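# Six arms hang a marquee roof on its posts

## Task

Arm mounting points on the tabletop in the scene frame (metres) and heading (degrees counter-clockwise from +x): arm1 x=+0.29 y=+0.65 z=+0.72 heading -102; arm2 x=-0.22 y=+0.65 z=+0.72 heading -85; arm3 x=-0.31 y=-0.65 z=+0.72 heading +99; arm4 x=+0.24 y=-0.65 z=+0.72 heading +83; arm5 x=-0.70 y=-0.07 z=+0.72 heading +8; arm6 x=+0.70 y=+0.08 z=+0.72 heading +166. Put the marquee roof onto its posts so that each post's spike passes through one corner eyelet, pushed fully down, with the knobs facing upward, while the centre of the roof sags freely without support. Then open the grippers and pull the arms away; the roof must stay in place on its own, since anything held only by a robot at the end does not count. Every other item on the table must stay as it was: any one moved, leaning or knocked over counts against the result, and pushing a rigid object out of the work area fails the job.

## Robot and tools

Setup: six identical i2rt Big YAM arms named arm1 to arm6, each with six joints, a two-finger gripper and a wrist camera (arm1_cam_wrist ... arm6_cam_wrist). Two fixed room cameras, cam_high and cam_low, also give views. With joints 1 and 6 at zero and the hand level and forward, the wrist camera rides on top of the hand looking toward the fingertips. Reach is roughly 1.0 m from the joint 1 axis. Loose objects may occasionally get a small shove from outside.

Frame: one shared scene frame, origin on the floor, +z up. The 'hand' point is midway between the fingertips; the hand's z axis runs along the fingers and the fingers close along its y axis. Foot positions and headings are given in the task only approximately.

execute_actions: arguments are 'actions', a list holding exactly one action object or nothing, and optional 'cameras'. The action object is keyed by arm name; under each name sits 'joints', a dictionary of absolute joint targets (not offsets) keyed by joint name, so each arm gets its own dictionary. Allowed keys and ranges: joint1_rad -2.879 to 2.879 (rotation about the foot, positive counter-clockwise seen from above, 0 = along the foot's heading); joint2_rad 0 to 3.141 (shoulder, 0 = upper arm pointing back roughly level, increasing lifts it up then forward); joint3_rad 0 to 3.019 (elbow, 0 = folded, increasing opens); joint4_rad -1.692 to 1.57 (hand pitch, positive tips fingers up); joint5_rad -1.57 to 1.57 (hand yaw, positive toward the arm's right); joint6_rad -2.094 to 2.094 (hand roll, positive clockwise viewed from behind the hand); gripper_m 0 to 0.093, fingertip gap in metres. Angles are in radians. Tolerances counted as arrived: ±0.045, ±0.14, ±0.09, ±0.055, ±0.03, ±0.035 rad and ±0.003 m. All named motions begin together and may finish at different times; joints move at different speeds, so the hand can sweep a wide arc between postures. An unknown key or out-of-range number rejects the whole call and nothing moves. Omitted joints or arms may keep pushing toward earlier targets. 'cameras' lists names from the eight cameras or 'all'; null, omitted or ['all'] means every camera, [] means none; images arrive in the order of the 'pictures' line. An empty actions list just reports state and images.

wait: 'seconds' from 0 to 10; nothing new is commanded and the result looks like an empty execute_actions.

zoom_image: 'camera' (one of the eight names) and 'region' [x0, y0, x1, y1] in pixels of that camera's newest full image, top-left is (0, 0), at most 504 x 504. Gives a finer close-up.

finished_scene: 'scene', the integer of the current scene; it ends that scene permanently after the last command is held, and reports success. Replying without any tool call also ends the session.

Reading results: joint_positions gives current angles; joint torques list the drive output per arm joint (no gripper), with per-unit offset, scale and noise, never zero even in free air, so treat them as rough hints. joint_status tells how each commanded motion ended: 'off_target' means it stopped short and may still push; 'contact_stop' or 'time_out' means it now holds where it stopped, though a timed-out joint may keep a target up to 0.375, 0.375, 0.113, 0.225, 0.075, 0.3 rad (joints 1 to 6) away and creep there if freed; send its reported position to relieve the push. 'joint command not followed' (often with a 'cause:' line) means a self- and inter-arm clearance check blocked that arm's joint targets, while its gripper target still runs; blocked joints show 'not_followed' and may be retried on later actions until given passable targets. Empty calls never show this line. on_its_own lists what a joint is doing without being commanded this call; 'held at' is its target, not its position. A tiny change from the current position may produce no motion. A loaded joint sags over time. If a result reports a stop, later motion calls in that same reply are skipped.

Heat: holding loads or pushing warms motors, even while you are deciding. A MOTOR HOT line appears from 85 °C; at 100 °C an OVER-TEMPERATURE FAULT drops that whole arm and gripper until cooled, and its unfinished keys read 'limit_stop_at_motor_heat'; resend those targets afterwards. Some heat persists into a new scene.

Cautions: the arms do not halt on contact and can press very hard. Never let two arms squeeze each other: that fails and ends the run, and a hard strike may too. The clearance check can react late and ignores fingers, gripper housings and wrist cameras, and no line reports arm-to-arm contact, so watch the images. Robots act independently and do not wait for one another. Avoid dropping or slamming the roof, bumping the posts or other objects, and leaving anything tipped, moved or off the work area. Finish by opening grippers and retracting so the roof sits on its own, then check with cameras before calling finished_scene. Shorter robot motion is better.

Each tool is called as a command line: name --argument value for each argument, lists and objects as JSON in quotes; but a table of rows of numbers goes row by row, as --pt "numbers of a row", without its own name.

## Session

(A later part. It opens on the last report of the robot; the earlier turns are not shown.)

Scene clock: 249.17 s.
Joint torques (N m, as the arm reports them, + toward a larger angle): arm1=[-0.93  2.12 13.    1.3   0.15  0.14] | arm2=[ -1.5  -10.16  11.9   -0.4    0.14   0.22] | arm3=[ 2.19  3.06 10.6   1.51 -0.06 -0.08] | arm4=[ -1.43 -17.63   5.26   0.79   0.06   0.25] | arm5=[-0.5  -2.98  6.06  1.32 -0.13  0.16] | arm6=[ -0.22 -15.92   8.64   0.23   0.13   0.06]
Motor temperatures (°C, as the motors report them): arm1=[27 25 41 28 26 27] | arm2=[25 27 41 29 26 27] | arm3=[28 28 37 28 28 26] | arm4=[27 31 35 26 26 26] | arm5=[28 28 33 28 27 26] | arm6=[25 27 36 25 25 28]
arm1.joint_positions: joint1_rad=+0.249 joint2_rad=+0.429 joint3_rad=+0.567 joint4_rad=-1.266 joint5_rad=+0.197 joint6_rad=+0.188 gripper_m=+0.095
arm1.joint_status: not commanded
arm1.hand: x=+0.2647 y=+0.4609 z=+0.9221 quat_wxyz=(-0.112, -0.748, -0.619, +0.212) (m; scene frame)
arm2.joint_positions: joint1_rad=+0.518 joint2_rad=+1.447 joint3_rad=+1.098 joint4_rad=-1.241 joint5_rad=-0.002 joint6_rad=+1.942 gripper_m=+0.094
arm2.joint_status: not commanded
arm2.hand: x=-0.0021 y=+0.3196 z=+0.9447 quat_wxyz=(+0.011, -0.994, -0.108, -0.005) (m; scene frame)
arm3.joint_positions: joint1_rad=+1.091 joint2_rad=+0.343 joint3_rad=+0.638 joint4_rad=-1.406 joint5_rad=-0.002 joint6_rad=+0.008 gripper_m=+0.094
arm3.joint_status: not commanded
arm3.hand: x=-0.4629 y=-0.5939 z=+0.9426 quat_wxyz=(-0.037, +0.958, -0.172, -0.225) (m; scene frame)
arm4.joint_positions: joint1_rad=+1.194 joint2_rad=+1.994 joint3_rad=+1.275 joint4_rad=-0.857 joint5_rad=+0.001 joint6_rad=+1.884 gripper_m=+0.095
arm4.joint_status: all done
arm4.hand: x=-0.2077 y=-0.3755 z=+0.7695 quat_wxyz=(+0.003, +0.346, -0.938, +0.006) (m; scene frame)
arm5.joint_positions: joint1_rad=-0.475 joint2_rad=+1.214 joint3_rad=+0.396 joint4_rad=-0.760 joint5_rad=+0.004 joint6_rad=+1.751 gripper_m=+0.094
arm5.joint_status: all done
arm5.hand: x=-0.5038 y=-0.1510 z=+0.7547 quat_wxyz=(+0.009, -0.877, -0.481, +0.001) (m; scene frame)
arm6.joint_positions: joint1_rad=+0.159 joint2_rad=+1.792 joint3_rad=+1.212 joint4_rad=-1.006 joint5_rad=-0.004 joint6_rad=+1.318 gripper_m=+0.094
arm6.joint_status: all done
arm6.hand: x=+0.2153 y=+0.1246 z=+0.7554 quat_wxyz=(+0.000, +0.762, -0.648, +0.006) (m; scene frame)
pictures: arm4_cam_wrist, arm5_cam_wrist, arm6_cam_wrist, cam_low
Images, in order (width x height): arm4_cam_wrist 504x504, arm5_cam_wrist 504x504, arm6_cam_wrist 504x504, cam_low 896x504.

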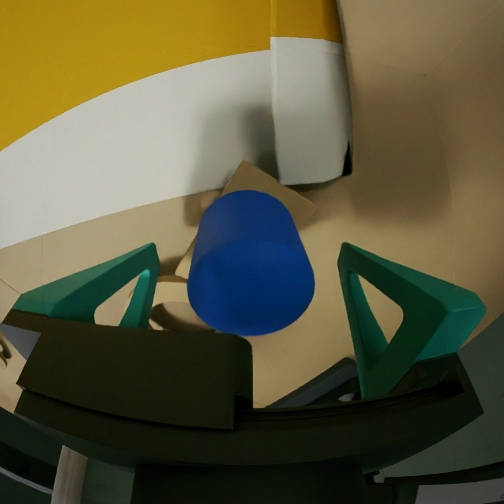

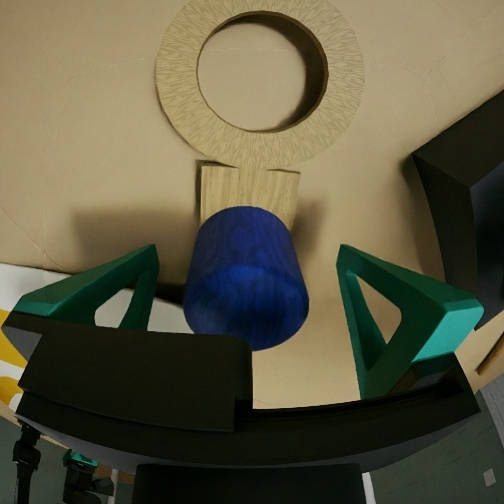

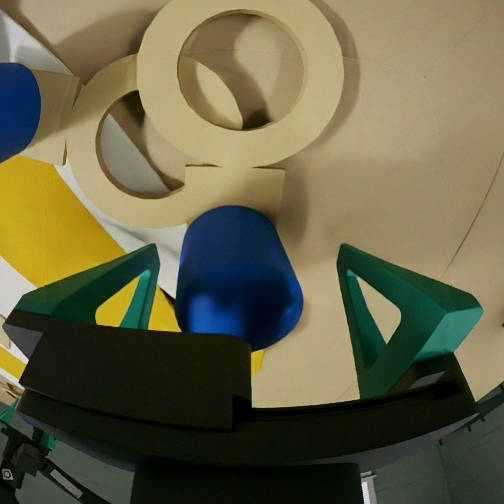

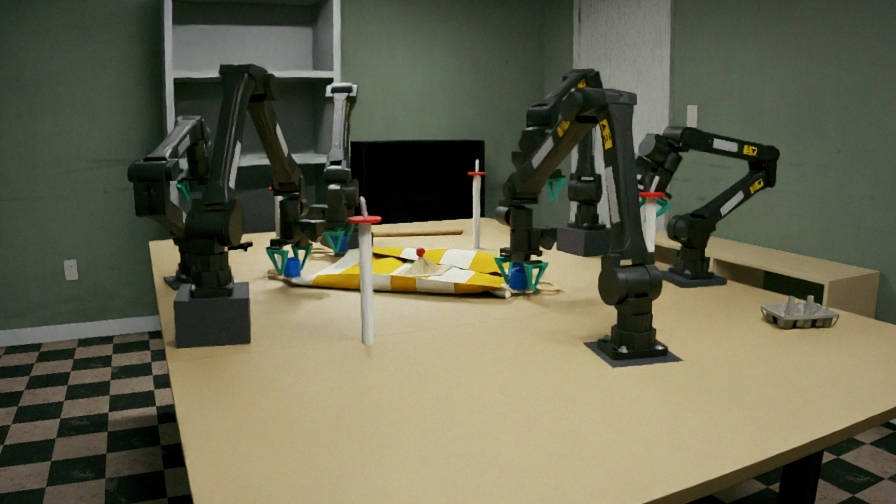

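execute_actions --actions '[{"arm4": {"joints": {"gripper_m": 0.03}}, "arm5": {"joints": {"gripper_m": 0.03}}, "arm6": {"joints": {"gripper_m": 0.03}}}]' --cameras '["arm4_cam_wrist", "arm5_cam_wrist", "arm6_cam_wrist"]'

Scene clock: 257.90 s.
Joint torques (N m, as the arm reports them, + toward a larger angle): arm1=[-0.79  2.25 13.04  1.28  0.15  0.16] | arm2=[ -1.52 -10.08  11.94  -0.34   0.14   0.22] | arm3=[ 1.88  2.9  10.62  1.43 -0.04 -0.06] | arm4=[ -1.41 -17.64   5.31   0.78   0.07   0.24] | arm5=[-0.41 -2.98  6.09  1.19 -0.13  0.16] | arm6=[ -0.26 -16.16   8.8    0.24   0.08   0.04]
Motor temperatures (°C, as the motors report them): arm1=[27 25 41 28 26 27] | arm2=[25 28 41 29 26 27] | arm3=[28 28 37 28 28 26] | arm4=[27 31 34 26 26 26] | arm5=[28 28 33 28 27 26] | arm6=[25 27 35 25 25 28]
arm1.joint_positions: joint1_rad=+0.249 joint2_rad=+0.429 joint3_rad=+0.567 joint4_rad=-1.266 joint5_rad=+0.197 joint6_rad=+0.188 gripper_m=+0.095
arm1.joint_status: not commanded
arm1.hand: x=+0.2647 y=+0.4609 z=+0.9221 quat_wxyz=(-0.112, -0.748, -0.619, +0.212) (m; scene frame)
arm2.joint_positions: joint1_rad=+0.518 joint2_rad=+1.447 joint3_rad=+1.098 joint4_rad=-1.241 joint5_rad=-0.002 joint6_rad=+1.942 gripper_m=+0.094
arm2.joint_status: not commanded
arm2.hand: x=-0.0021 y=+0.3196 z=+0.9447 quat_wxyz=(+0.011, -0.994, -0.108, -0.005) (m; scene frame)
arm3.joint_positions: joint1_rad=+1.091 joint2_rad=+0.343 joint3_rad=+0.638 joint4_rad=-1.406 joint5_rad=-0.002 joint6_rad=+0.008 gripper_m=+0.094
arm3.joint_status: not commanded
arm3.hand: x=-0.4629 y=-0.5939 z=+0.9426 quat_wxyz=(-0.037, +0.958, -0.172, -0.225) (m; scene frame)
arm4.joint_positions: joint1_rad=+1.194 joint2_rad=+1.994 joint3_rad=+1.275 joint4_rad=-0.857 joint5_rad=+0.001 joint6_rad=+1.884 gripper_m=+0.049
arm4.joint_status: gripper_m off_target (ended at +0.049, target +0.030)
arm4.hand: x=-0.2078 y=-0.3755 z=+0.7695 quat_wxyz=(+0.003, +0.346, -0.938, +0.006) (m; scene frame)
arm5.joint_positions: joint1_rad=-0.475 joint2_rad=+1.214 joint3_rad=+0.396 joint4_rad=-0.758 joint5_rad=+0.003 joint6_rad=+1.751 gripper_m=+0.048
arm5.joint_status: gripper_m off_target (ended at +0.048, target +0.030)
arm5.hand: x=-0.5034 y=-0.1511 z=+0.7547 quat_wxyz=(+0.008, -0.877, -0.481, +0.000) (m; scene frame)
arm6.joint_positions: joint1_rad=+0.159 joint2_rad=+1.792 joint3_rad=+1.212 joint4_rad=-1.005 joint5_rad=-0.003 joint6_rad=+1.319 gripper_m=+0.048
arm6.joint_status: gripper_m off_target (ended at +0.048, target +0.030)
arm6.hand: x=+0.2149 y=+0.1248 z=+0.7554 quat_wxyz=(+0.000, +0.761, -0.648, +0.005) (m; scene frame)
pictures: arm4_cam_wrist, arm5_cam_wrist, arm6_cam_wrist
Images, in order (width x height): arm4_cam_wrist 504x504, arm5_cam_wrist 504x504, arm6_cam_wrist 504x504.

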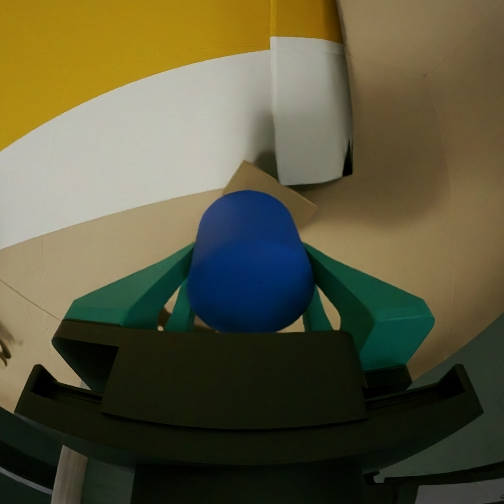

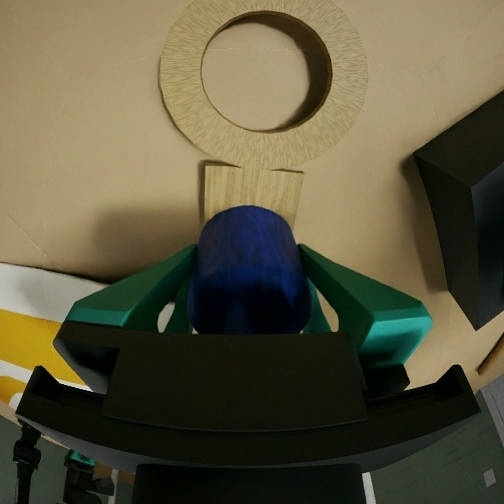

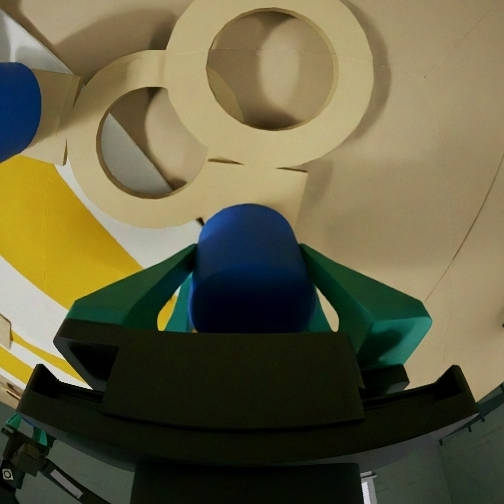

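execute_actions --actions '[{"arm2": {"joints": {"joint2_rad": 1.92, "joint3_rad": 1.51, "joint4_rad": -1.12}}, "arm4": {"joints": {"joint1_rad": 0.958, "joint2_rad": 1.60, "joint3_rad": 0.95, "joint4_rad": -0.93, "joint6_rad": 0.53}}, "arm5": {"joints": {"joint2_rad": 1.06, "joint3_rad": 0.50, "joint4_rad": -1.0}}, "arm6": {"joints": {"joint1_rad": 0.30, "joint2_rad": 1.47, "joint3_rad": 1.04, "joint4_rad": -1.135}}}]' --cameras '["arm2_cam_wrist", "arm4_cam_wrist", "cam_high", "cam_low"]'

Scene clock: 297.43 s.
Joint torques (N m, as the arm reports them, + toward a larger angle): arm1=[-0.85  2.15 13.02  1.27  0.16  0.15] | arm2=[ -1.44 -16.53  12.75   0.     0.14   0.22] | arm3=[ 2.14  2.93 10.73  1.55 -0.05 -0.08] | arm4=[ -1.76 -11.51   5.45   0.28   0.17  -0.11] | arm5=[-0.45 -1.79  7.32 -0.93  0.09 -0.19] | arm6=[ -1.34 -11.97   8.87  -0.76  -0.12  -0.3 ]
Motor temperatures (°C, as the motors report them): arm1=[27 25 42 28 26 27] | arm2=[25 28 42 29 26 27] | arm3=[28 28 38 28 28 26] | arm4=[27 31 34 26 26 26] | arm5=[28 28 32 28 27 26] | arm6=[25 28 35 25 25 28]
arm1.joint_positions: joint1_rad=+0.249 joint2_rad=+0.429 joint3_rad=+0.567 joint4_rad=-1.266 joint5_rad=+0.197 joint6_rad=+0.188 gripper_m=+0.095
arm1.joint_status: not commanded
arm1.hand: x=+0.2647 y=+0.4609 z=+0.9221 quat_wxyz=(-0.112, -0.748, -0.619, +0.212) (m; scene frame)
arm2.joint_positions: joint1_rad=+0.518 joint2_rad=+1.914 joint3_rad=+1.475 joint4_rad=-1.122 joint5_rad=-0.002 joint6_rad=+1.943 gripper_m=+0.094
arm2.joint_status: all done
arm2.hand: x=+0.0907 y=+0.1830 z=+0.8629 quat_wxyz=(-0.002, -0.994, -0.108, -0.011) (m; scene frame)
arm3.joint_positions: joint1_rad=+1.091 joint2_rad=+0.343 joint3_rad=+0.638 joint4_rad=-1.406 joint5_rad=-0.002 joint6_rad=+0.008 gripper_m=+0.094
arm3.joint_status: not commanded
arm3.hand: x=-0.4629 y=-0.5939 z=+0.9426 quat_wxyz=(-0.037, +0.958, -0.172, -0.225) (m; scene frame)
arm4.joint_positions: joint1_rad=+0.961 joint2_rad=+1.595 joint3_rad=+0.949 joint4_rad=-0.923 joint5_rad=-0.003 joint6_rad=+0.558 gripper_m=+0.049
arm4.joint_status: all done
arm4.hand: x=-0.0464 y=-0.3645 z=+0.8495 quat_wxyz=(+0.008, +0.784, -0.621, +0.000) (m; scene frame)
arm5.joint_positions: joint1_rad=-0.475 joint2_rad=+1.054 joint3_rad=+0.500 joint4_rad=-0.963 joint5_rad=-0.003 joint6_rad=+1.785 gripper_m=+0.048
arm5.joint_status: all done
arm5.hand: x=-0.4853 y=-0.1581 z=+0.8169 quat_wxyz=(-0.012, -0.885, -0.466, -0.021) (m; scene frame)
arm6.joint_positions: joint1_rad=+0.304 joint2_rad=+1.470 joint3_rad=+1.039 joint4_rad=-1.117 joint5_rad=+0.001 joint6_rad=+1.351 gripper_m=+0.048
arm6.joint_status: all done
arm6.hand: x=+0.2973 y=+0.0599 z=+0.8336 quat_wxyz=(+0.010, +0.796, -0.605, -0.011) (m; scene frame)
pictures: arm2_cam_wrist, arm4_cam_wrist, cam_high, cam_low
Images, in order (width x height): arm2_cam_wrist 504x504, arm4_cam_wrist 504x504, cam_high 896x504, cam_low 896x504.

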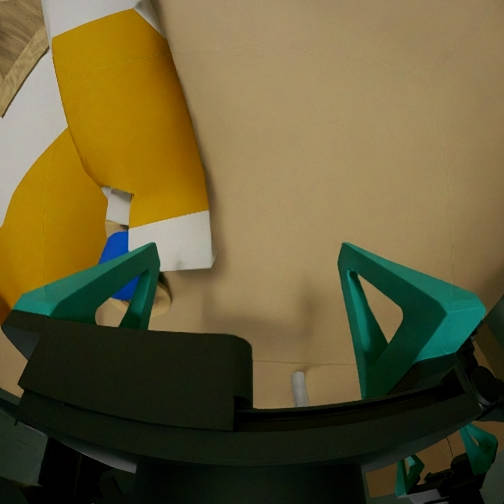

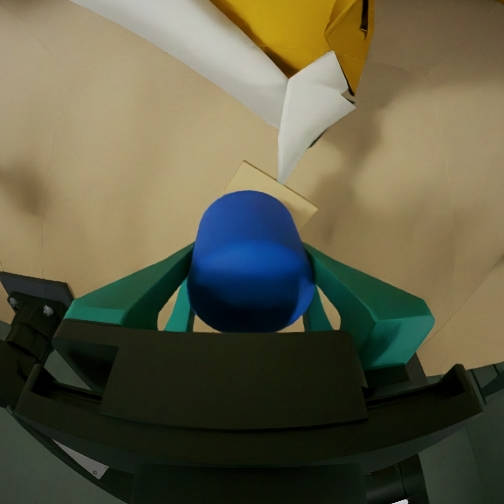

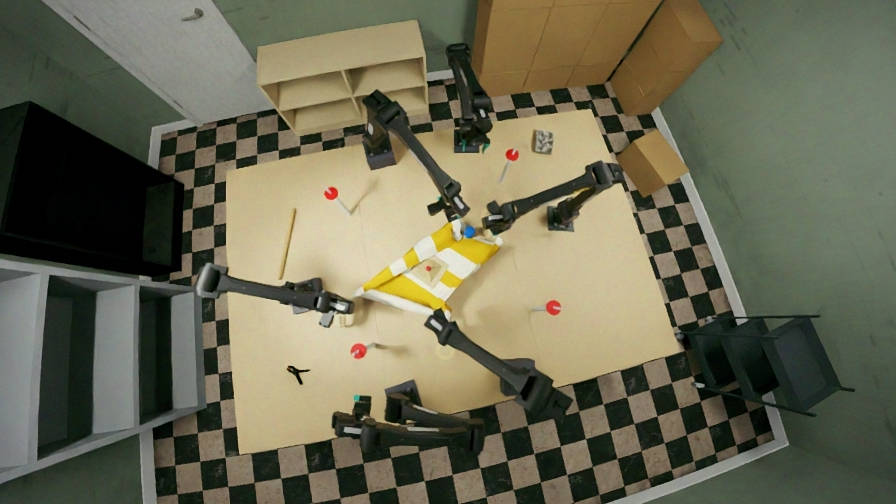

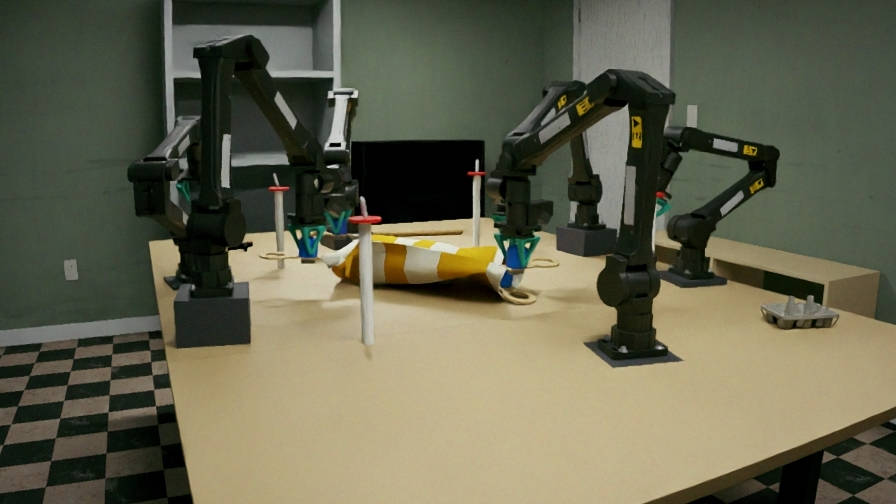

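zoom_image --camera "cam_high" --region '[320, 180, 540, 370]'

zoom_image --camera "cam_low" --region '[250, 190, 580, 330]'

Region (320, 180, 540, 370) of cam_high's 896x504 image, scaled by 2.291, with more detail than that image has; it fills the top 435 rows of this view, and the rest is white.

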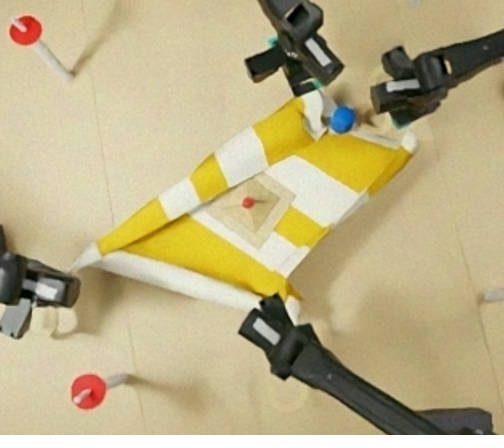

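Region (250, 190, 580, 330) of cam_low's 896x504 image, scaled by 1.527, with more detail than that image has; it fills the top 214 rows of this view, and the rest is white.

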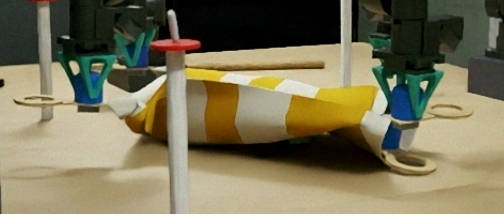

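execute_actions --actions '[{"arm1": {"joints": {"joint1_rad": 0.0, "joint2_rad": 1.2, "joint3_rad": 1.12, "joint4_rad": -1.25, "joint5_rad": 0.0, "joint6_rad": 0.0}}, "arm2": {"joints": {"joint1_rad": -0.18, "joint2_rad": 1.417, "joint3_rad": 1.17, "joint4_rad": -1.32, "joint6_rad": -0.28}}, "arm4": {"joints": {"joint1_rad": 1.079, "joint2_rad": 2.015, "joint3_rad": 1.56, "joint4_rad": -1.07, "joint6_rad": 1.10}}, "arm5": {"joints": {"joint1_rad": 0.305, "joint2_rad": 1.36, "joint3_rad": 0.65, "joint4_rad": -0.83, "joint6_rad": 2.05}}, "arm6": {"joints": {"joint1_rad": 0.712, "joint2_rad": 1.715, "joint3_rad": 1.235, "joint4_rad": -1.045, "joint6_rad": 2.05}}}]' --cameras '["arm1_cam_wrist", "arm4_cam_wrist", "arm5_cam_wrist", "arm6_cam_wrist", "cam_high", "cam_low"]'

Scene clock: 361.87 s.
Joint torques (N m, as the arm reports them, + toward a larger angle): arm1=[-1.64 -7.84 14.74  1.06 -0.16 -0.05] | arm2=[-2.15 -8.52 10.18 -0.19 -0.1   0.05] | arm3=[ 2.14  3.   10.63  1.48 -0.04 -0.07] | arm4=[ -1.79 -20.37   8.97   0.27   0.14   0.21] | arm5=[ 2.14 -5.65  8.6   0.53 -0.22 -0.08] | arm6=[  0.36 -15.64  11.79  -0.4   -0.43  -0.2 ]
Motor temperatures (°C, as the motors report them): arm1=[27 25 44 28 26 27] | arm2=[25 30 43 29 26 27] | arm3=[28 28 39 28 28 26] | arm4=[27 31 34 26 26 26] | arm5=[28 28 33 28 27 26] | arm6=[25 28 35 25 24 28]
arm1.joint_positions: joint1_rad=+0.011 joint2_rad=+1.204 joint3_rad=+1.072 joint4_rad=-1.256 joint5_rad=+0.004 joint6_rad=+0.013 gripper_m=+0.095
arm1.joint_status: all done
arm1.hand: x=+0.2174 y=+0.2848 z=+0.9553 quat_wxyz=(-0.056, -0.773, -0.627, +0.072) (m; scene frame)
arm2.joint_positions: joint1_rad=-0.177 joint2_rad=+1.403 joint3_rad=+1.170 joint4_rad=-1.312 joint5_rad=+0.001 joint6_rad=-0.271 gripper_m=+0.094
arm2.joint_status: all done
arm2.hand: x=-0.2663 y=+0.2480 z=+0.9831 quat_wxyz=(-0.012, -0.646, -0.763, +0.004) (m; scene frame)
arm3.joint_positions: joint1_rad=+1.091 joint2_rad=+0.343 joint3_rad=+0.638 joint4_rad=-1.406 joint5_rad=-0.002 joint6_rad=+0.008 gripper_m=+0.094
arm3.joint_status: not commanded
arm3.hand: x=-0.4629 y=-0.5939 z=+0.9426 quat_wxyz=(-0.037, +0.958, -0.172, -0.225) (m; scene frame)
arm4.joint_positions: joint1_rad=+1.083 joint2_rad=+2.028 joint3_rad=+1.512 joint4_rad=-1.063 joint5_rad=-0.001 joint6_rad=+1.089 gripper_m=+0.049
arm4.joint_status: all done
arm4.hand: x=-0.2181 y=-0.2938 z=+0.8242 quat_wxyz=(+0.006, +0.641, -0.767, +0.006) (m; scene frame)
arm5.joint_positions: joint1_rad=+0.289 joint2_rad=+1.364 joint3_rad=+0.619 joint4_rad=-0.828 joint5_rad=+0.006 joint6_rad=+2.060 gripper_m=+0.048
arm5.joint_status: all done
arm5.hand: x=-0.4289 y=+0.0355 z=+0.7834 quat_wxyz=(+0.004, -0.746, -0.666, -0.002) (m; scene frame)
arm6.joint_positions: joint1_rad=+0.699 joint2_rad=+1.717 joint3_rad=+1.194 joint4_rad=-1.039 joint5_rad=+0.008 joint6_rad=+2.062 gripper_m=+0.048
arm6.joint_status: all done
arm6.hand: x=+0.2694 y=-0.1246 z=+0.7841 quat_wxyz=(+0.006, +0.691, -0.722, -0.006) (m; scene frame)
pictures: arm1_cam_wrist, arm4_cam_wrist, arm5_cam_wrist, arm6_cam_wrist, cam_high, cam_low
Images, in order (width x height): arm1_cam_wrist 504x504, arm4_cam_wrist 504x504, arm5_cam_wrist 504x504, arm6_cam_wrist 504x504, cam_high 896x504, cam_low 896x504.

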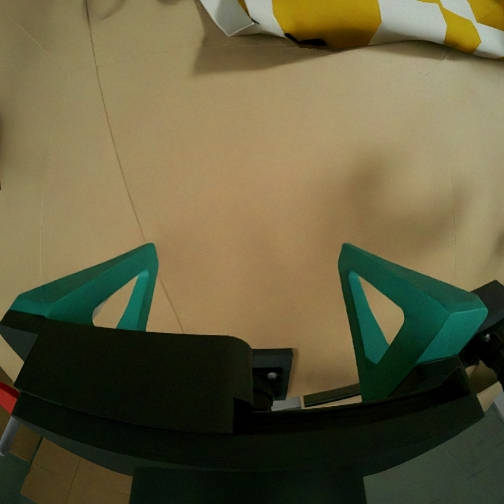

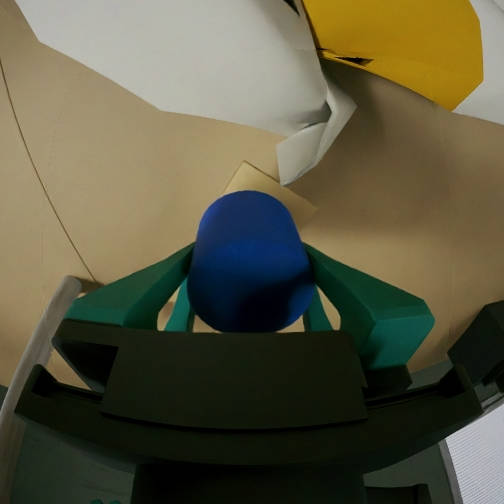

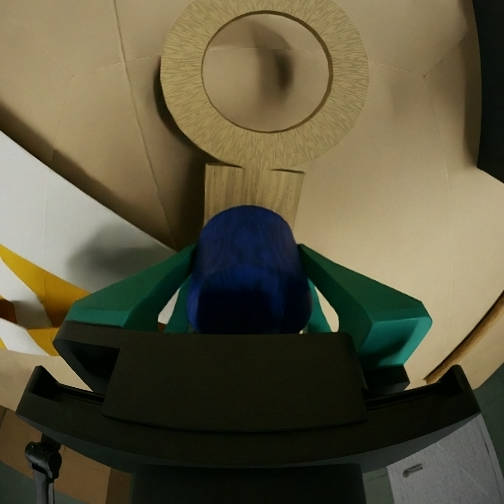

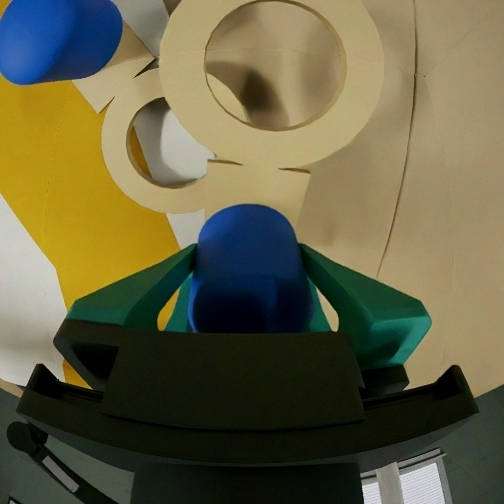

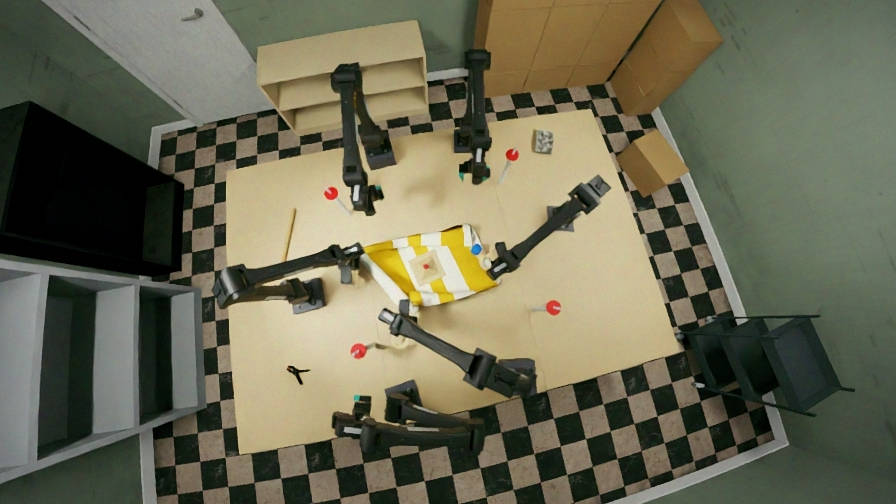

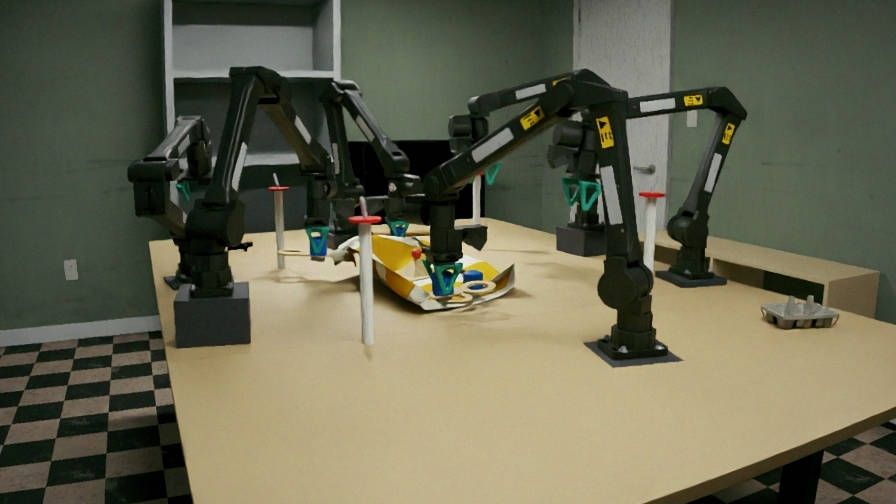

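zoom_image --camera "cam_low" --region '[300, 215, 540, 335]'

zoom_image --camera "cam_high" --region '[330, 200, 530, 360]'

Region (300, 215, 540, 335) of cam_low's 896x504 image, scaled by 2.100, with more detail than that image has.

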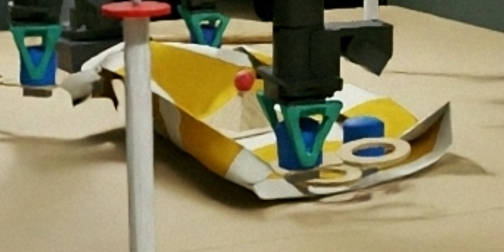

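Region (330, 200, 530, 360) of cam_high's 896x504 image, scaled by 2.520, with more detail than that image has; it fills the top 403 rows of this view, and the rest is white.

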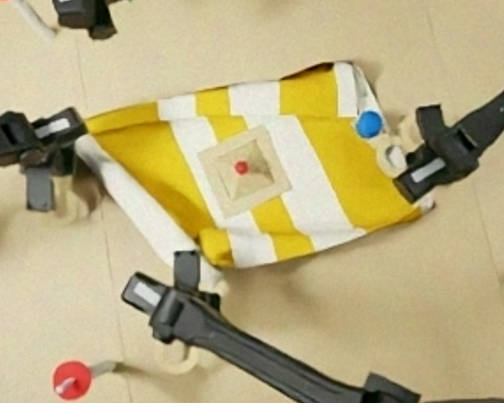

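execute_actions --actions '[{"arm4": {"joints": {"joint2_rad": 2.095, "joint3_rad": 1.475, "joint4_rad": -0.93}}, "arm5": {"joints": {"joint1_rad": 0.255, "joint2_rad": 1.46, "joint4_rad": -0.72}}, "arm6": {"joints": {"joint1_rad": 0.68, "joint2_rad": 1.775, "joint4_rad": -1.0}}, "arm1": {"joints": {"joint6_rad": -0.6}}}]' --cameras '["cam_low"]'

Scene clock: 402.00 s.
Joint torques (N m, as the arm reports them, + toward a larger angle): arm1=[-1.72 -7.67 14.75  1.05 -0.22 -0.08] | arm2=[-2.1  -8.48 10.12 -0.24 -0.09  0.04] | arm3=[ 2.24  2.88 10.65  1.53 -0.05 -0.09] | arm4=[ -1.72 -19.8    5.73   0.87   0.19   0.2 ] | arm5=[-0.01 -6.21  7.98  1.05 -0.22 -0.09] | arm6=[ -0.88 -14.85  11.3   -0.13  -0.34  -0.21]
Motor temperatures (°C, as the motors report them): arm1=[27 25 46 28 26 27] | arm2=[25 29 42 29 26 27] | arm3=[28 28 39 28 28 26] | arm4=[27 33 36 26 26 26] | arm5=[28 29 34 28 27 26] | arm6=[25 28 37 25 25 28]
arm1.joint_positions: joint1_rad=+0.011 joint2_rad=+1.204 joint3_rad=+1.072 joint4_rad=-1.256 joint5_rad=+0.004 joint6_rad=-0.587 gripper_m=+0.095
arm1.joint_status: all done
arm1.hand: x=+0.2174 y=+0.2848 z=+0.9553 quat_wxyz=(-0.032, -0.554, -0.828, +0.086) (m; scene frame)
arm2.joint_positions: joint1_rad=-0.177 joint2_rad=+1.403 joint3_rad=+1.170 joint4_rad=-1.312 joint5_rad=+0.001 joint6_rad=-0.272 gripper_m=+0.094
arm2.joint_status: not commanded
arm2.hand: x=-0.2663 y=+0.2480 z=+0.9831 quat_wxyz=(-0.012, -0.646, -0.763, +0.004) (m; scene frame)
arm3.joint_positions: joint1_rad=+1.091 joint2_rad=+0.343 joint3_rad=+0.638 joint4_rad=-1.406 joint5_rad=-0.002 joint6_rad=+0.008 gripper_m=+0.094
arm3.joint_status: not commanded
arm3.hand: x=-0.4629 y=-0.5939 z=+0.9426 quat_wxyz=(-0.037, +0.958, -0.172, -0.225) (m; scene frame)
arm4.joint_positions: joint1_rad=+1.083 joint2_rad=+2.099 joint3_rad=+1.471 joint4_rad=-0.942 joint5_rad=-0.002 joint6_rad=+1.089 gripper_m=+0.049
arm4.joint_status: all done
arm4.hand: x=-0.2185 y=-0.2941 z=+0.7713 quat_wxyz=(+0.007, +0.641, -0.768, +0.002) (m; scene frame)
arm5.joint_positions: joint1_rad=+0.260 joint2_rad=+1.463 joint3_rad=+0.619 joint4_rad=-0.730 joint5_rad=+0.006 joint6_rad=+2.060 gripper_m=+0.048
arm5.joint_status: all done
arm5.hand: x=-0.4158 y=+0.0320 z=+0.7562 quat_wxyz=(+0.004, -0.755, -0.656, -0.002) (m; scene frame)
arm6.joint_positions: joint1_rad=+0.678 joint2_rad=+1.764 joint3_rad=+1.196 joint4_rad=-1.000 joint5_rad=+0.006 joint6_rad=+2.062 gripper_m=+0.048
arm6.joint_status: all done
arm6.hand: x=+0.2591 y=-0.1186 z=+0.7632 quat_wxyz=(+0.003, +0.684, -0.730, -0.005) (m; scene frame)
pictures: cam_low
Images, in order (width x height): cam_low 896x504.

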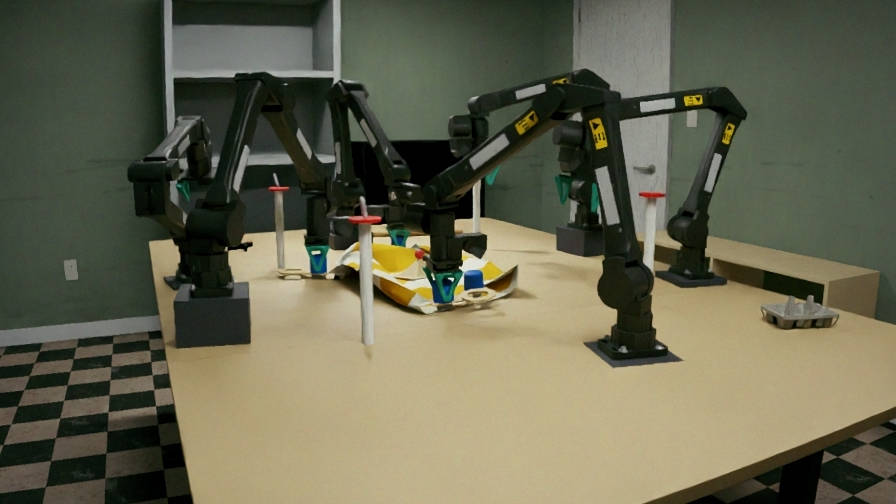

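execute_actions --actions '[{"arm4": {"joints": {"gripper_m": 0.093}}, "arm5": {"joints": {"gripper_m": 0.093}}, "arm6": {"joints": {"gripper_m": 0.093}}}]' --cameras '["arm4_cam_wrist", "arm5_cam_wrist", "arm6_cam_wrist"]'

Scene clock: 405.93 s.
Joint torques (N m, as the arm reports them, + toward a larger angle): arm1=[-1.67 -7.62 14.64  1.   -0.23 -0.05] | arm2=[-2.06 -8.46 10.21 -0.2  -0.1   0.05] | arm3=[ 2.09  2.76 10.72  1.45 -0.04 -0.06] | arm4=[ -1.55 -19.75   5.68   0.9    0.2    0.21] | arm5=[-0.03 -6.11  7.97  1.04 -0.18 -0.09] | arm6=[ -0.88 -14.76  11.34  -0.05  -0.24  -0.2 ]
Motor temperatures (°C, as the motors report them): arm1=[27 25 46 28 26 27] | arm2=[25 29 42 29 26 27] | arm3=[28 28 39 28 28 26] | arm4=[27 33 36 26 26 26] | arm5=[28 29 34 28 27 26] | arm6=[25 29 37 25 24 28]
arm1.joint_positions: joint1_rad=+0.011 joint2_rad=+1.204 joint3_rad=+1.072 joint4_rad=-1.256 joint5_rad=+0.004 joint6_rad=-0.588 gripper_m=+0.095
arm1.joint_status: not commanded
arm1.hand: x=+0.2174 y=+0.2848 z=+0.9553 quat_wxyz=(-0.032, -0.553, -0.828, +0.086) (m; scene frame)
arm2.joint_positions: joint1_rad=-0.177 joint2_rad=+1.403 joint3_rad=+1.170 joint4_rad=-1.312 joint5_rad=+0.001 joint6_rad=-0.272 gripper_m=+0.094
arm2.joint_status: not commanded
arm2.hand: x=-0.2663 y=+0.2480 z=+0.9831 quat_wxyz=(-0.012, -0.646, -0.763, +0.004) (m; scene frame)
arm3.joint_positions: joint1_rad=+1.091 joint2_rad=+0.343 joint3_rad=+0.638 joint4_rad=-1.406 joint5_rad=-0.002 joint6_rad=+0.008 gripper_m=+0.094
arm3.joint_status: not commanded
arm3.hand: x=-0.4629 y=-0.5939 z=+0.9426 quat_wxyz=(-0.037, +0.958, -0.172, -0.225) (m; scene frame)
arm4.joint_positions: joint1_rad=+1.083 joint2_rad=+2.099 joint3_rad=+1.471 joint4_rad=-0.942 joint5_rad=-0.002 joint6_rad=+1.089 gripper_m=+0.093
arm4.joint_status: all done
arm4.hand: x=-0.2185 y=-0.2941 z=+0.7713 quat_wxyz=(+0.007, +0.641, -0.768, +0.002) (m; scene frame)
arm5.joint_positions: joint1_rad=+0.260 joint2_rad=+1.463 joint3_rad=+0.619 joint4_rad=-0.730 joint5_rad=+0.005 joint6_rad=+2.060 gripper_m=+0.093
arm5.joint_status: all done
arm5.hand: x=-0.4159 y=+0.0322 z=+0.7562 quat_wxyz=(+0.005, -0.755, -0.656, -0.002) (m; scene frame)
arm6.joint_positions: joint1_rad=+0.678 joint2_rad=+1.764 joint3_rad=+1.196 joint4_rad=-1.000 joint5_rad=+0.004 joint6_rad=+2.062 gripper_m=+0.093
arm6.joint_status: all done
arm6.hand: x=+0.2593 y=-0.1189 z=+0.7632 quat_wxyz=(+0.004, +0.684, -0.730, -0.004) (m; scene frame)
pictures: arm4_cam_wrist, arm5_cam_wrist, arm6_cam_wrist
Images, in order (width x height): arm4_cam_wrist 504x504, arm5_cam_wrist 504x504, arm6_cam_wrist 504x504.

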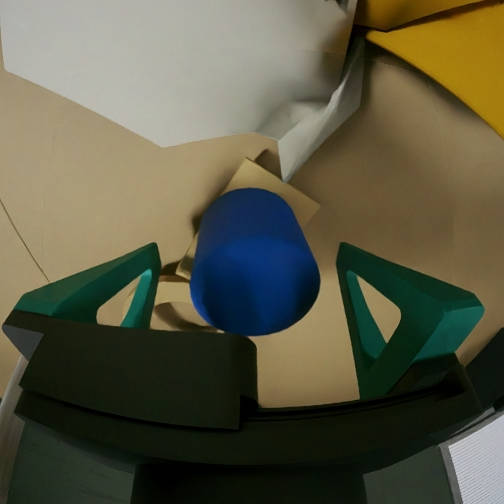

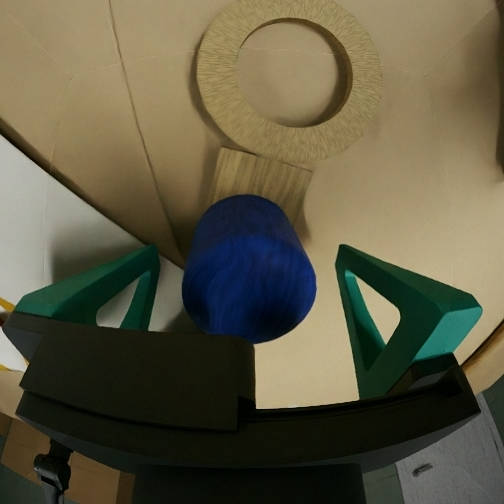

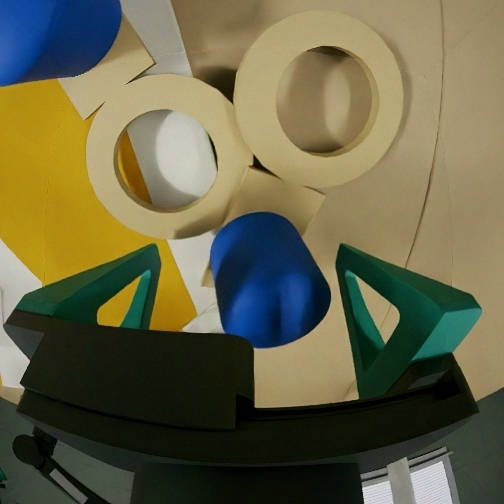

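execute_actions --actions '[{"arm1": {"joints": {"joint1_rad": 0.065, "joint2_rad": 1.5, "joint3_rad": 1.45, "joint4_rad": -1.45}}, "arm2": {"joints": {"joint1_rad": -0.38, "joint6_rad": 0.06}}, "arm3": {"joints": {"joint1_rad": -0.39, "joint6_rad": -2.05}}, "arm4": {"joints": {"joint2_rad": 1.9, "joint4_rad": -1.08}}, "arm5": {"joints": {"joint2_rad": 1.1, "joint4_rad": -0.95}}, "arm6": {"joints": {"joint2_rad": 1.3, "joint4_rad": -1.15}}}]' --cameras '["arm1_cam_wrist", "cam_high"]'

Scene clock: 433.67 s.
Joint torques (N m, as the arm reports them, + toward a larger angle): arm1=[ -0.08 -11.78  14.75   0.25  -0.18  -0.05] | arm2=[-1.01 -8.73 10.18 -0.25 -0.06  0.22] | arm3=[ 0.83  2.74 10.59  1.32 -0.13  0.  ] | arm4=[ -1.85 -17.02   7.02   0.26   0.19   0.21] | arm5=[-0.11 -3.19 10.16  0.33 -0.16 -0.1 ] | arm6=[-0.63 -8.57 12.87  0.3  -0.24 -0.25]
Motor temperatures (°C, as the motors report them): arm1=[27 26 47 28 26 27] | arm2=[25 29 42 29 26 27] | arm3=[28 28 40 28 28 26] | arm4=[27 33 34 26 26 26] | arm5=[28 29 34 28 27 26] | arm6=[25 29 38 25 24 28]
arm1.joint_positions: joint1_rad=+0.056 joint2_rad=+1.500 joint3_rad=+1.398 joint4_rad=-1.440 joint5_rad=+0.002 joint6_rad=-0.588 gripper_m=+0.095
arm1.joint_status: all done
arm1.hand: x=+0.2224 y=+0.2054 z=+0.9676 quat_wxyz=(-0.004, -0.537, -0.844, +0.015) (m; scene frame)
arm2.joint_positions: joint1_rad=-0.390 joint2_rad=+1.403 joint3_rad=+1.170 joint4_rad=-1.312 joint5_rad=+0.000 joint6_rad=+0.052 gripper_m=+0.094
arm2.joint_status: all done
arm2.hand: x=-0.3501 y=+0.2662 z=+0.9818 quat_wxyz=(-0.010, -0.826, -0.564, +0.002) (m; scene frame)
arm3.joint_positions: joint1_rad=-0.381 joint2_rad=+0.343 joint3_rad=+0.638 joint4_rad=-1.406 joint5_rad=-0.001 joint6_rad=-2.041 gripper_m=+0.094
arm3.joint_status: all done
arm3.hand: x=-0.2696 y=-0.4919 z=+0.9425 quat_wxyz=(-0.212, +0.968, +0.108, +0.080) (m; scene frame)
arm4.joint_positions: joint1_rad=+1.083 joint2_rad=+1.890 joint3_rad=+1.465 joint4_rad=-1.070 joint5_rad=-0.002 joint6_rad=+1.089 gripper_m=+0.093
arm4.joint_status: all done
arm4.hand: x=-0.2107 y=-0.2983 z=+0.8839 quat_wxyz=(+0.015, +0.640, -0.767, -0.034) (m; scene frame)
arm5.joint_positions: joint1_rad=+0.260 joint2_rad=+1.098 joint3_rad=+0.619 joint4_rad=-0.936 joint5_rad=+0.005 joint6_rad=+2.060 gripper_m=+0.093
arm5.joint_status: all done
arm5.hand: x=-0.4295 y=+0.0257 z=+0.8527 quat_wxyz=(-0.023, -0.753, -0.653, -0.076) (m; scene frame)
arm6.joint_positions: joint1_rad=+0.678 joint2_rad=+1.283 joint3_rad=+1.202 joint4_rad=-1.144 joint5_rad=+0.004 joint6_rad=+2.062 gripper_m=+0.093
arm6.joint_status: all done
arm6.hand: x=+0.2971 y=-0.1020 z=+0.9761 quat_wxyz=(+0.165, +0.673, -0.719, -0.059) (m; scene frame)
pictures: arm1_cam_wrist, cam_high
Images, in order (width x height): arm1_cam_wrist 504x504, cam_high 896x504.

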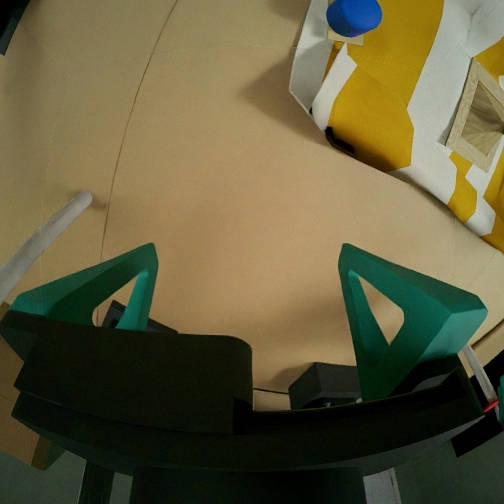

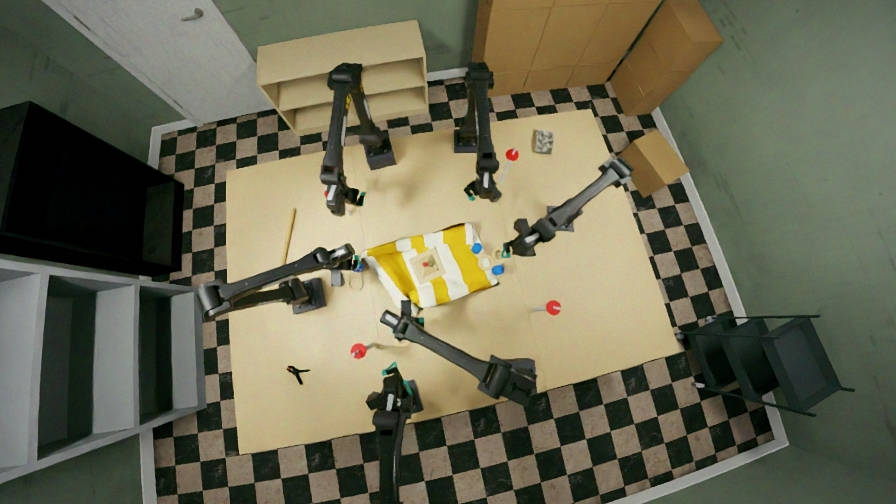

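execute_actions --actions '[{"arm1": {"joints": {"joint2_rad": 2.155, "joint3_rad": 2.125, "joint4_rad": -1.495}}, "arm2": {"joints": {"joint1_rad": -0.37, "joint2_rad": 2.145, "joint3_rad": 1.895, "joint4_rad": -1.27}}, "arm3": {"joints": {"joint2_rad": 1.37, "joint3_rad": 1.03, "joint4_rad": -1.18}}, "arm4": {"joints": {"joint1_rad": 0.232, "joint2_rad": 1.268, "joint3_rad": 0.825, "joint4_rad": -1.13, "joint6_rad": 0.35}}, "arm5": {"joints": {"joint1_rad": -1.0, "joint2_rad": 0.4, "joint3_rad": 0.62, "joint4_rad": -1.3, "joint6_rad": 1.0}}, "arm6": {"joints": {"joint1_rad": 0.2, "joint2_rad": 0.5, "joint3_rad": 0.6, "joint4_rad": -1.2, "joint6_rad": 1.0}}}]' --cameras '["arm1_cam_wrist", "arm2_cam_wrist", "arm3_cam_wrist", "arm4_cam_wrist", "cam_high"]'

Scene clock: 456.57 s.
Joint torques (N m, as the arm reports them, + toward a larger angle): arm1=[ -0.08 -22.54  14.14   0.34  -0.19  -0.05] | arm2=[ -0.86 -19.63  13.54   0.13  -0.06   0.23] | arm3=[ 1.13 -9.58  9.45  0.55 -0.15 -0.03] | arm4=[-1.59 -8.53  6.39  0.29  0.03 -0.01] | arm5=[-0.42  2.56  9.3   1.08 -0.09 -0.16] | arm6=[-1.74 -0.39 10.68  0.8  -0.15 -0.27]
Motor temperatures (°C, as the motors report them): arm1=[27 27 47 28 26 27] | arm2=[25 29 42 29 26 27] | arm3=[28 28 40 28 28 26] | arm4=[27 33 35 26 26 26] | arm5=[28 29 35 28 27 26] | arm6=[25 28 39 25 24 28]
arm1.joint_positions: joint1_rad=+0.056 joint2_rad=+2.168 joint3_rad=+2.079 joint4_rad=-1.490 joint5_rad=+0.002 joint6_rad=-0.588 gripper_m=+0.095
arm1.joint_status: all done
arm1.hand: x=+0.1894 y=-0.0115 z=+0.8654 quat_wxyz=(+0.004, -0.536, -0.844, -0.002) (m; scene frame)
arm2.joint_positions: joint1_rad=-0.379 joint2_rad=+2.131 joint3_rad=+1.858 joint4_rad=-1.272 joint5_rad=+0.000 joint6_rad=+0.052 gripper_m=+0.094
arm2.joint_status: all done
arm2.hand: x=-0.4203 y=+0.0260 z=+0.8644 quat_wxyz=(-0.010, -0.822, -0.569, +0.002) (m; scene frame)
arm3.joint_positions: joint1_rad=-0.381 joint2_rad=+1.367 joint3_rad=+1.006 joint4_rad=-1.183 joint5_rad=-0.001 joint6_rad=-2.043 gripper_m=+0.094
arm3.joint_status: all done
arm3.hand: x=-0.2171 y=-0.2858 z=+0.8636 quat_wxyz=(-0.011, +0.994, +0.111, +0.004) (m; scene frame)
arm4.joint_positions: joint1_rad=+0.233 joint2_rad=+1.276 joint3_rad=+0.820 joint4_rad=-1.124 joint5_rad=+0.000 joint6_rad=+0.366 gripper_m=+0.093
arm4.joint_status: all done
arm4.hand: x=+0.2222 y=-0.3319 z=+0.9144 quat_wxyz=(+0.008, +0.591, -0.807, +0.006) (m; scene frame)
arm5.joint_positions: joint1_rad=-0.992 joint2_rad=+0.402 joint3_rad=+0.619 joint4_rad=-1.286 joint5_rad=+0.002 joint6_rad=+1.015 gripper_m=+0.093
arm5.joint_status: all done
arm5.hand: x=-0.5818 y=-0.2239 z=+0.9775 quat_wxyz=(-0.241, -0.795, -0.556, -0.016) (m; scene frame)
arm6.joint_positions: joint1_rad=+0.205 joint2_rad=+0.508 joint3_rad=+0.597 joint4_rad=-1.198 joint5_rad=+0.001 joint6_rad=+1.012 gripper_m=+0.093
arm6.joint_status: all done
arm6.hand: x=+0.4876 y=+0.0910 z=+0.9115 quat_wxyz=(+0.108, +0.839, -0.492, -0.205) (m; scene frame)
pictures: arm1_cam_wrist, arm2_cam_wrist, arm3_cam_wrist, arm4_cam_wrist, cam_high
Images, in order (width x height): arm1_cam_wrist 504x504, arm2_cam_wrist 504x504, arm3_cam_wrist 504x504, arm4_cam_wrist 504x504, cam_high 896x504.

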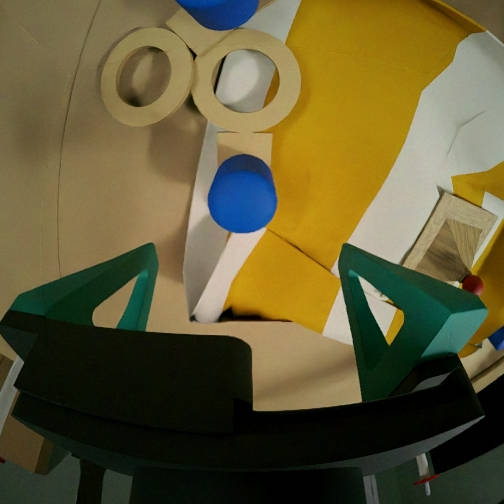

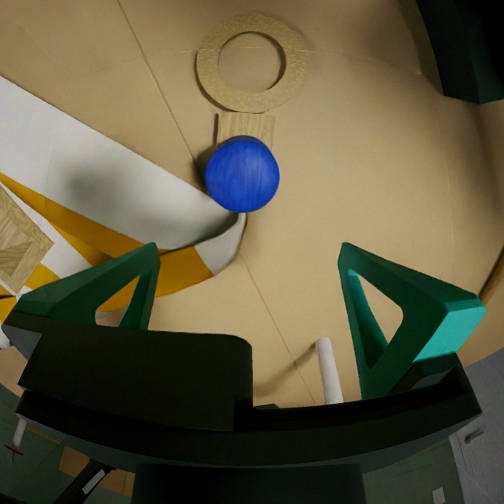

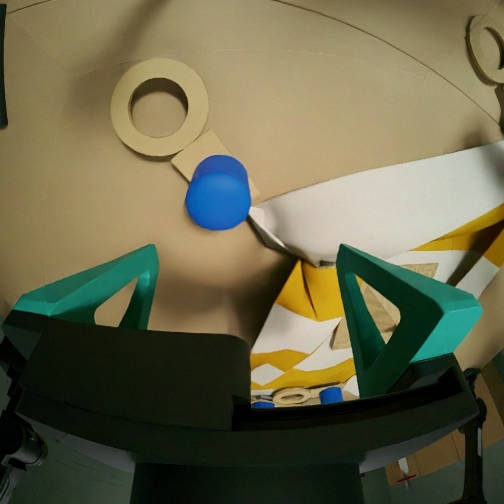

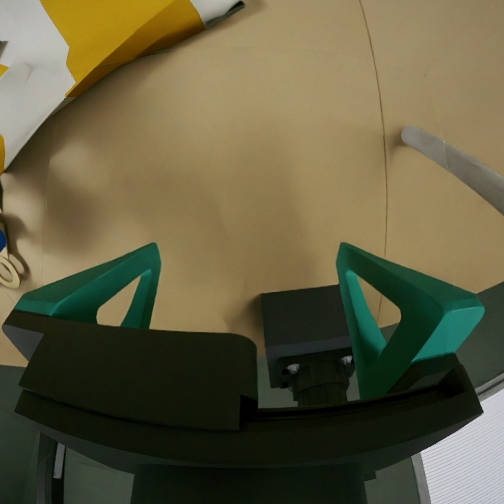

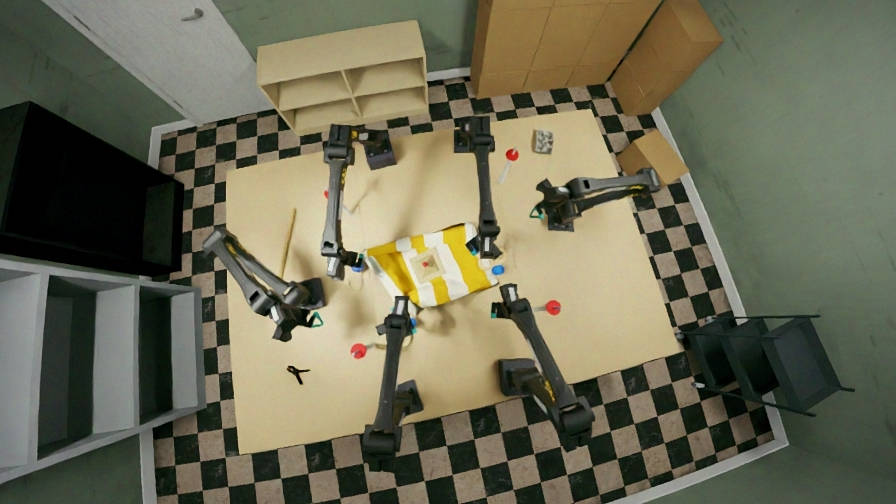

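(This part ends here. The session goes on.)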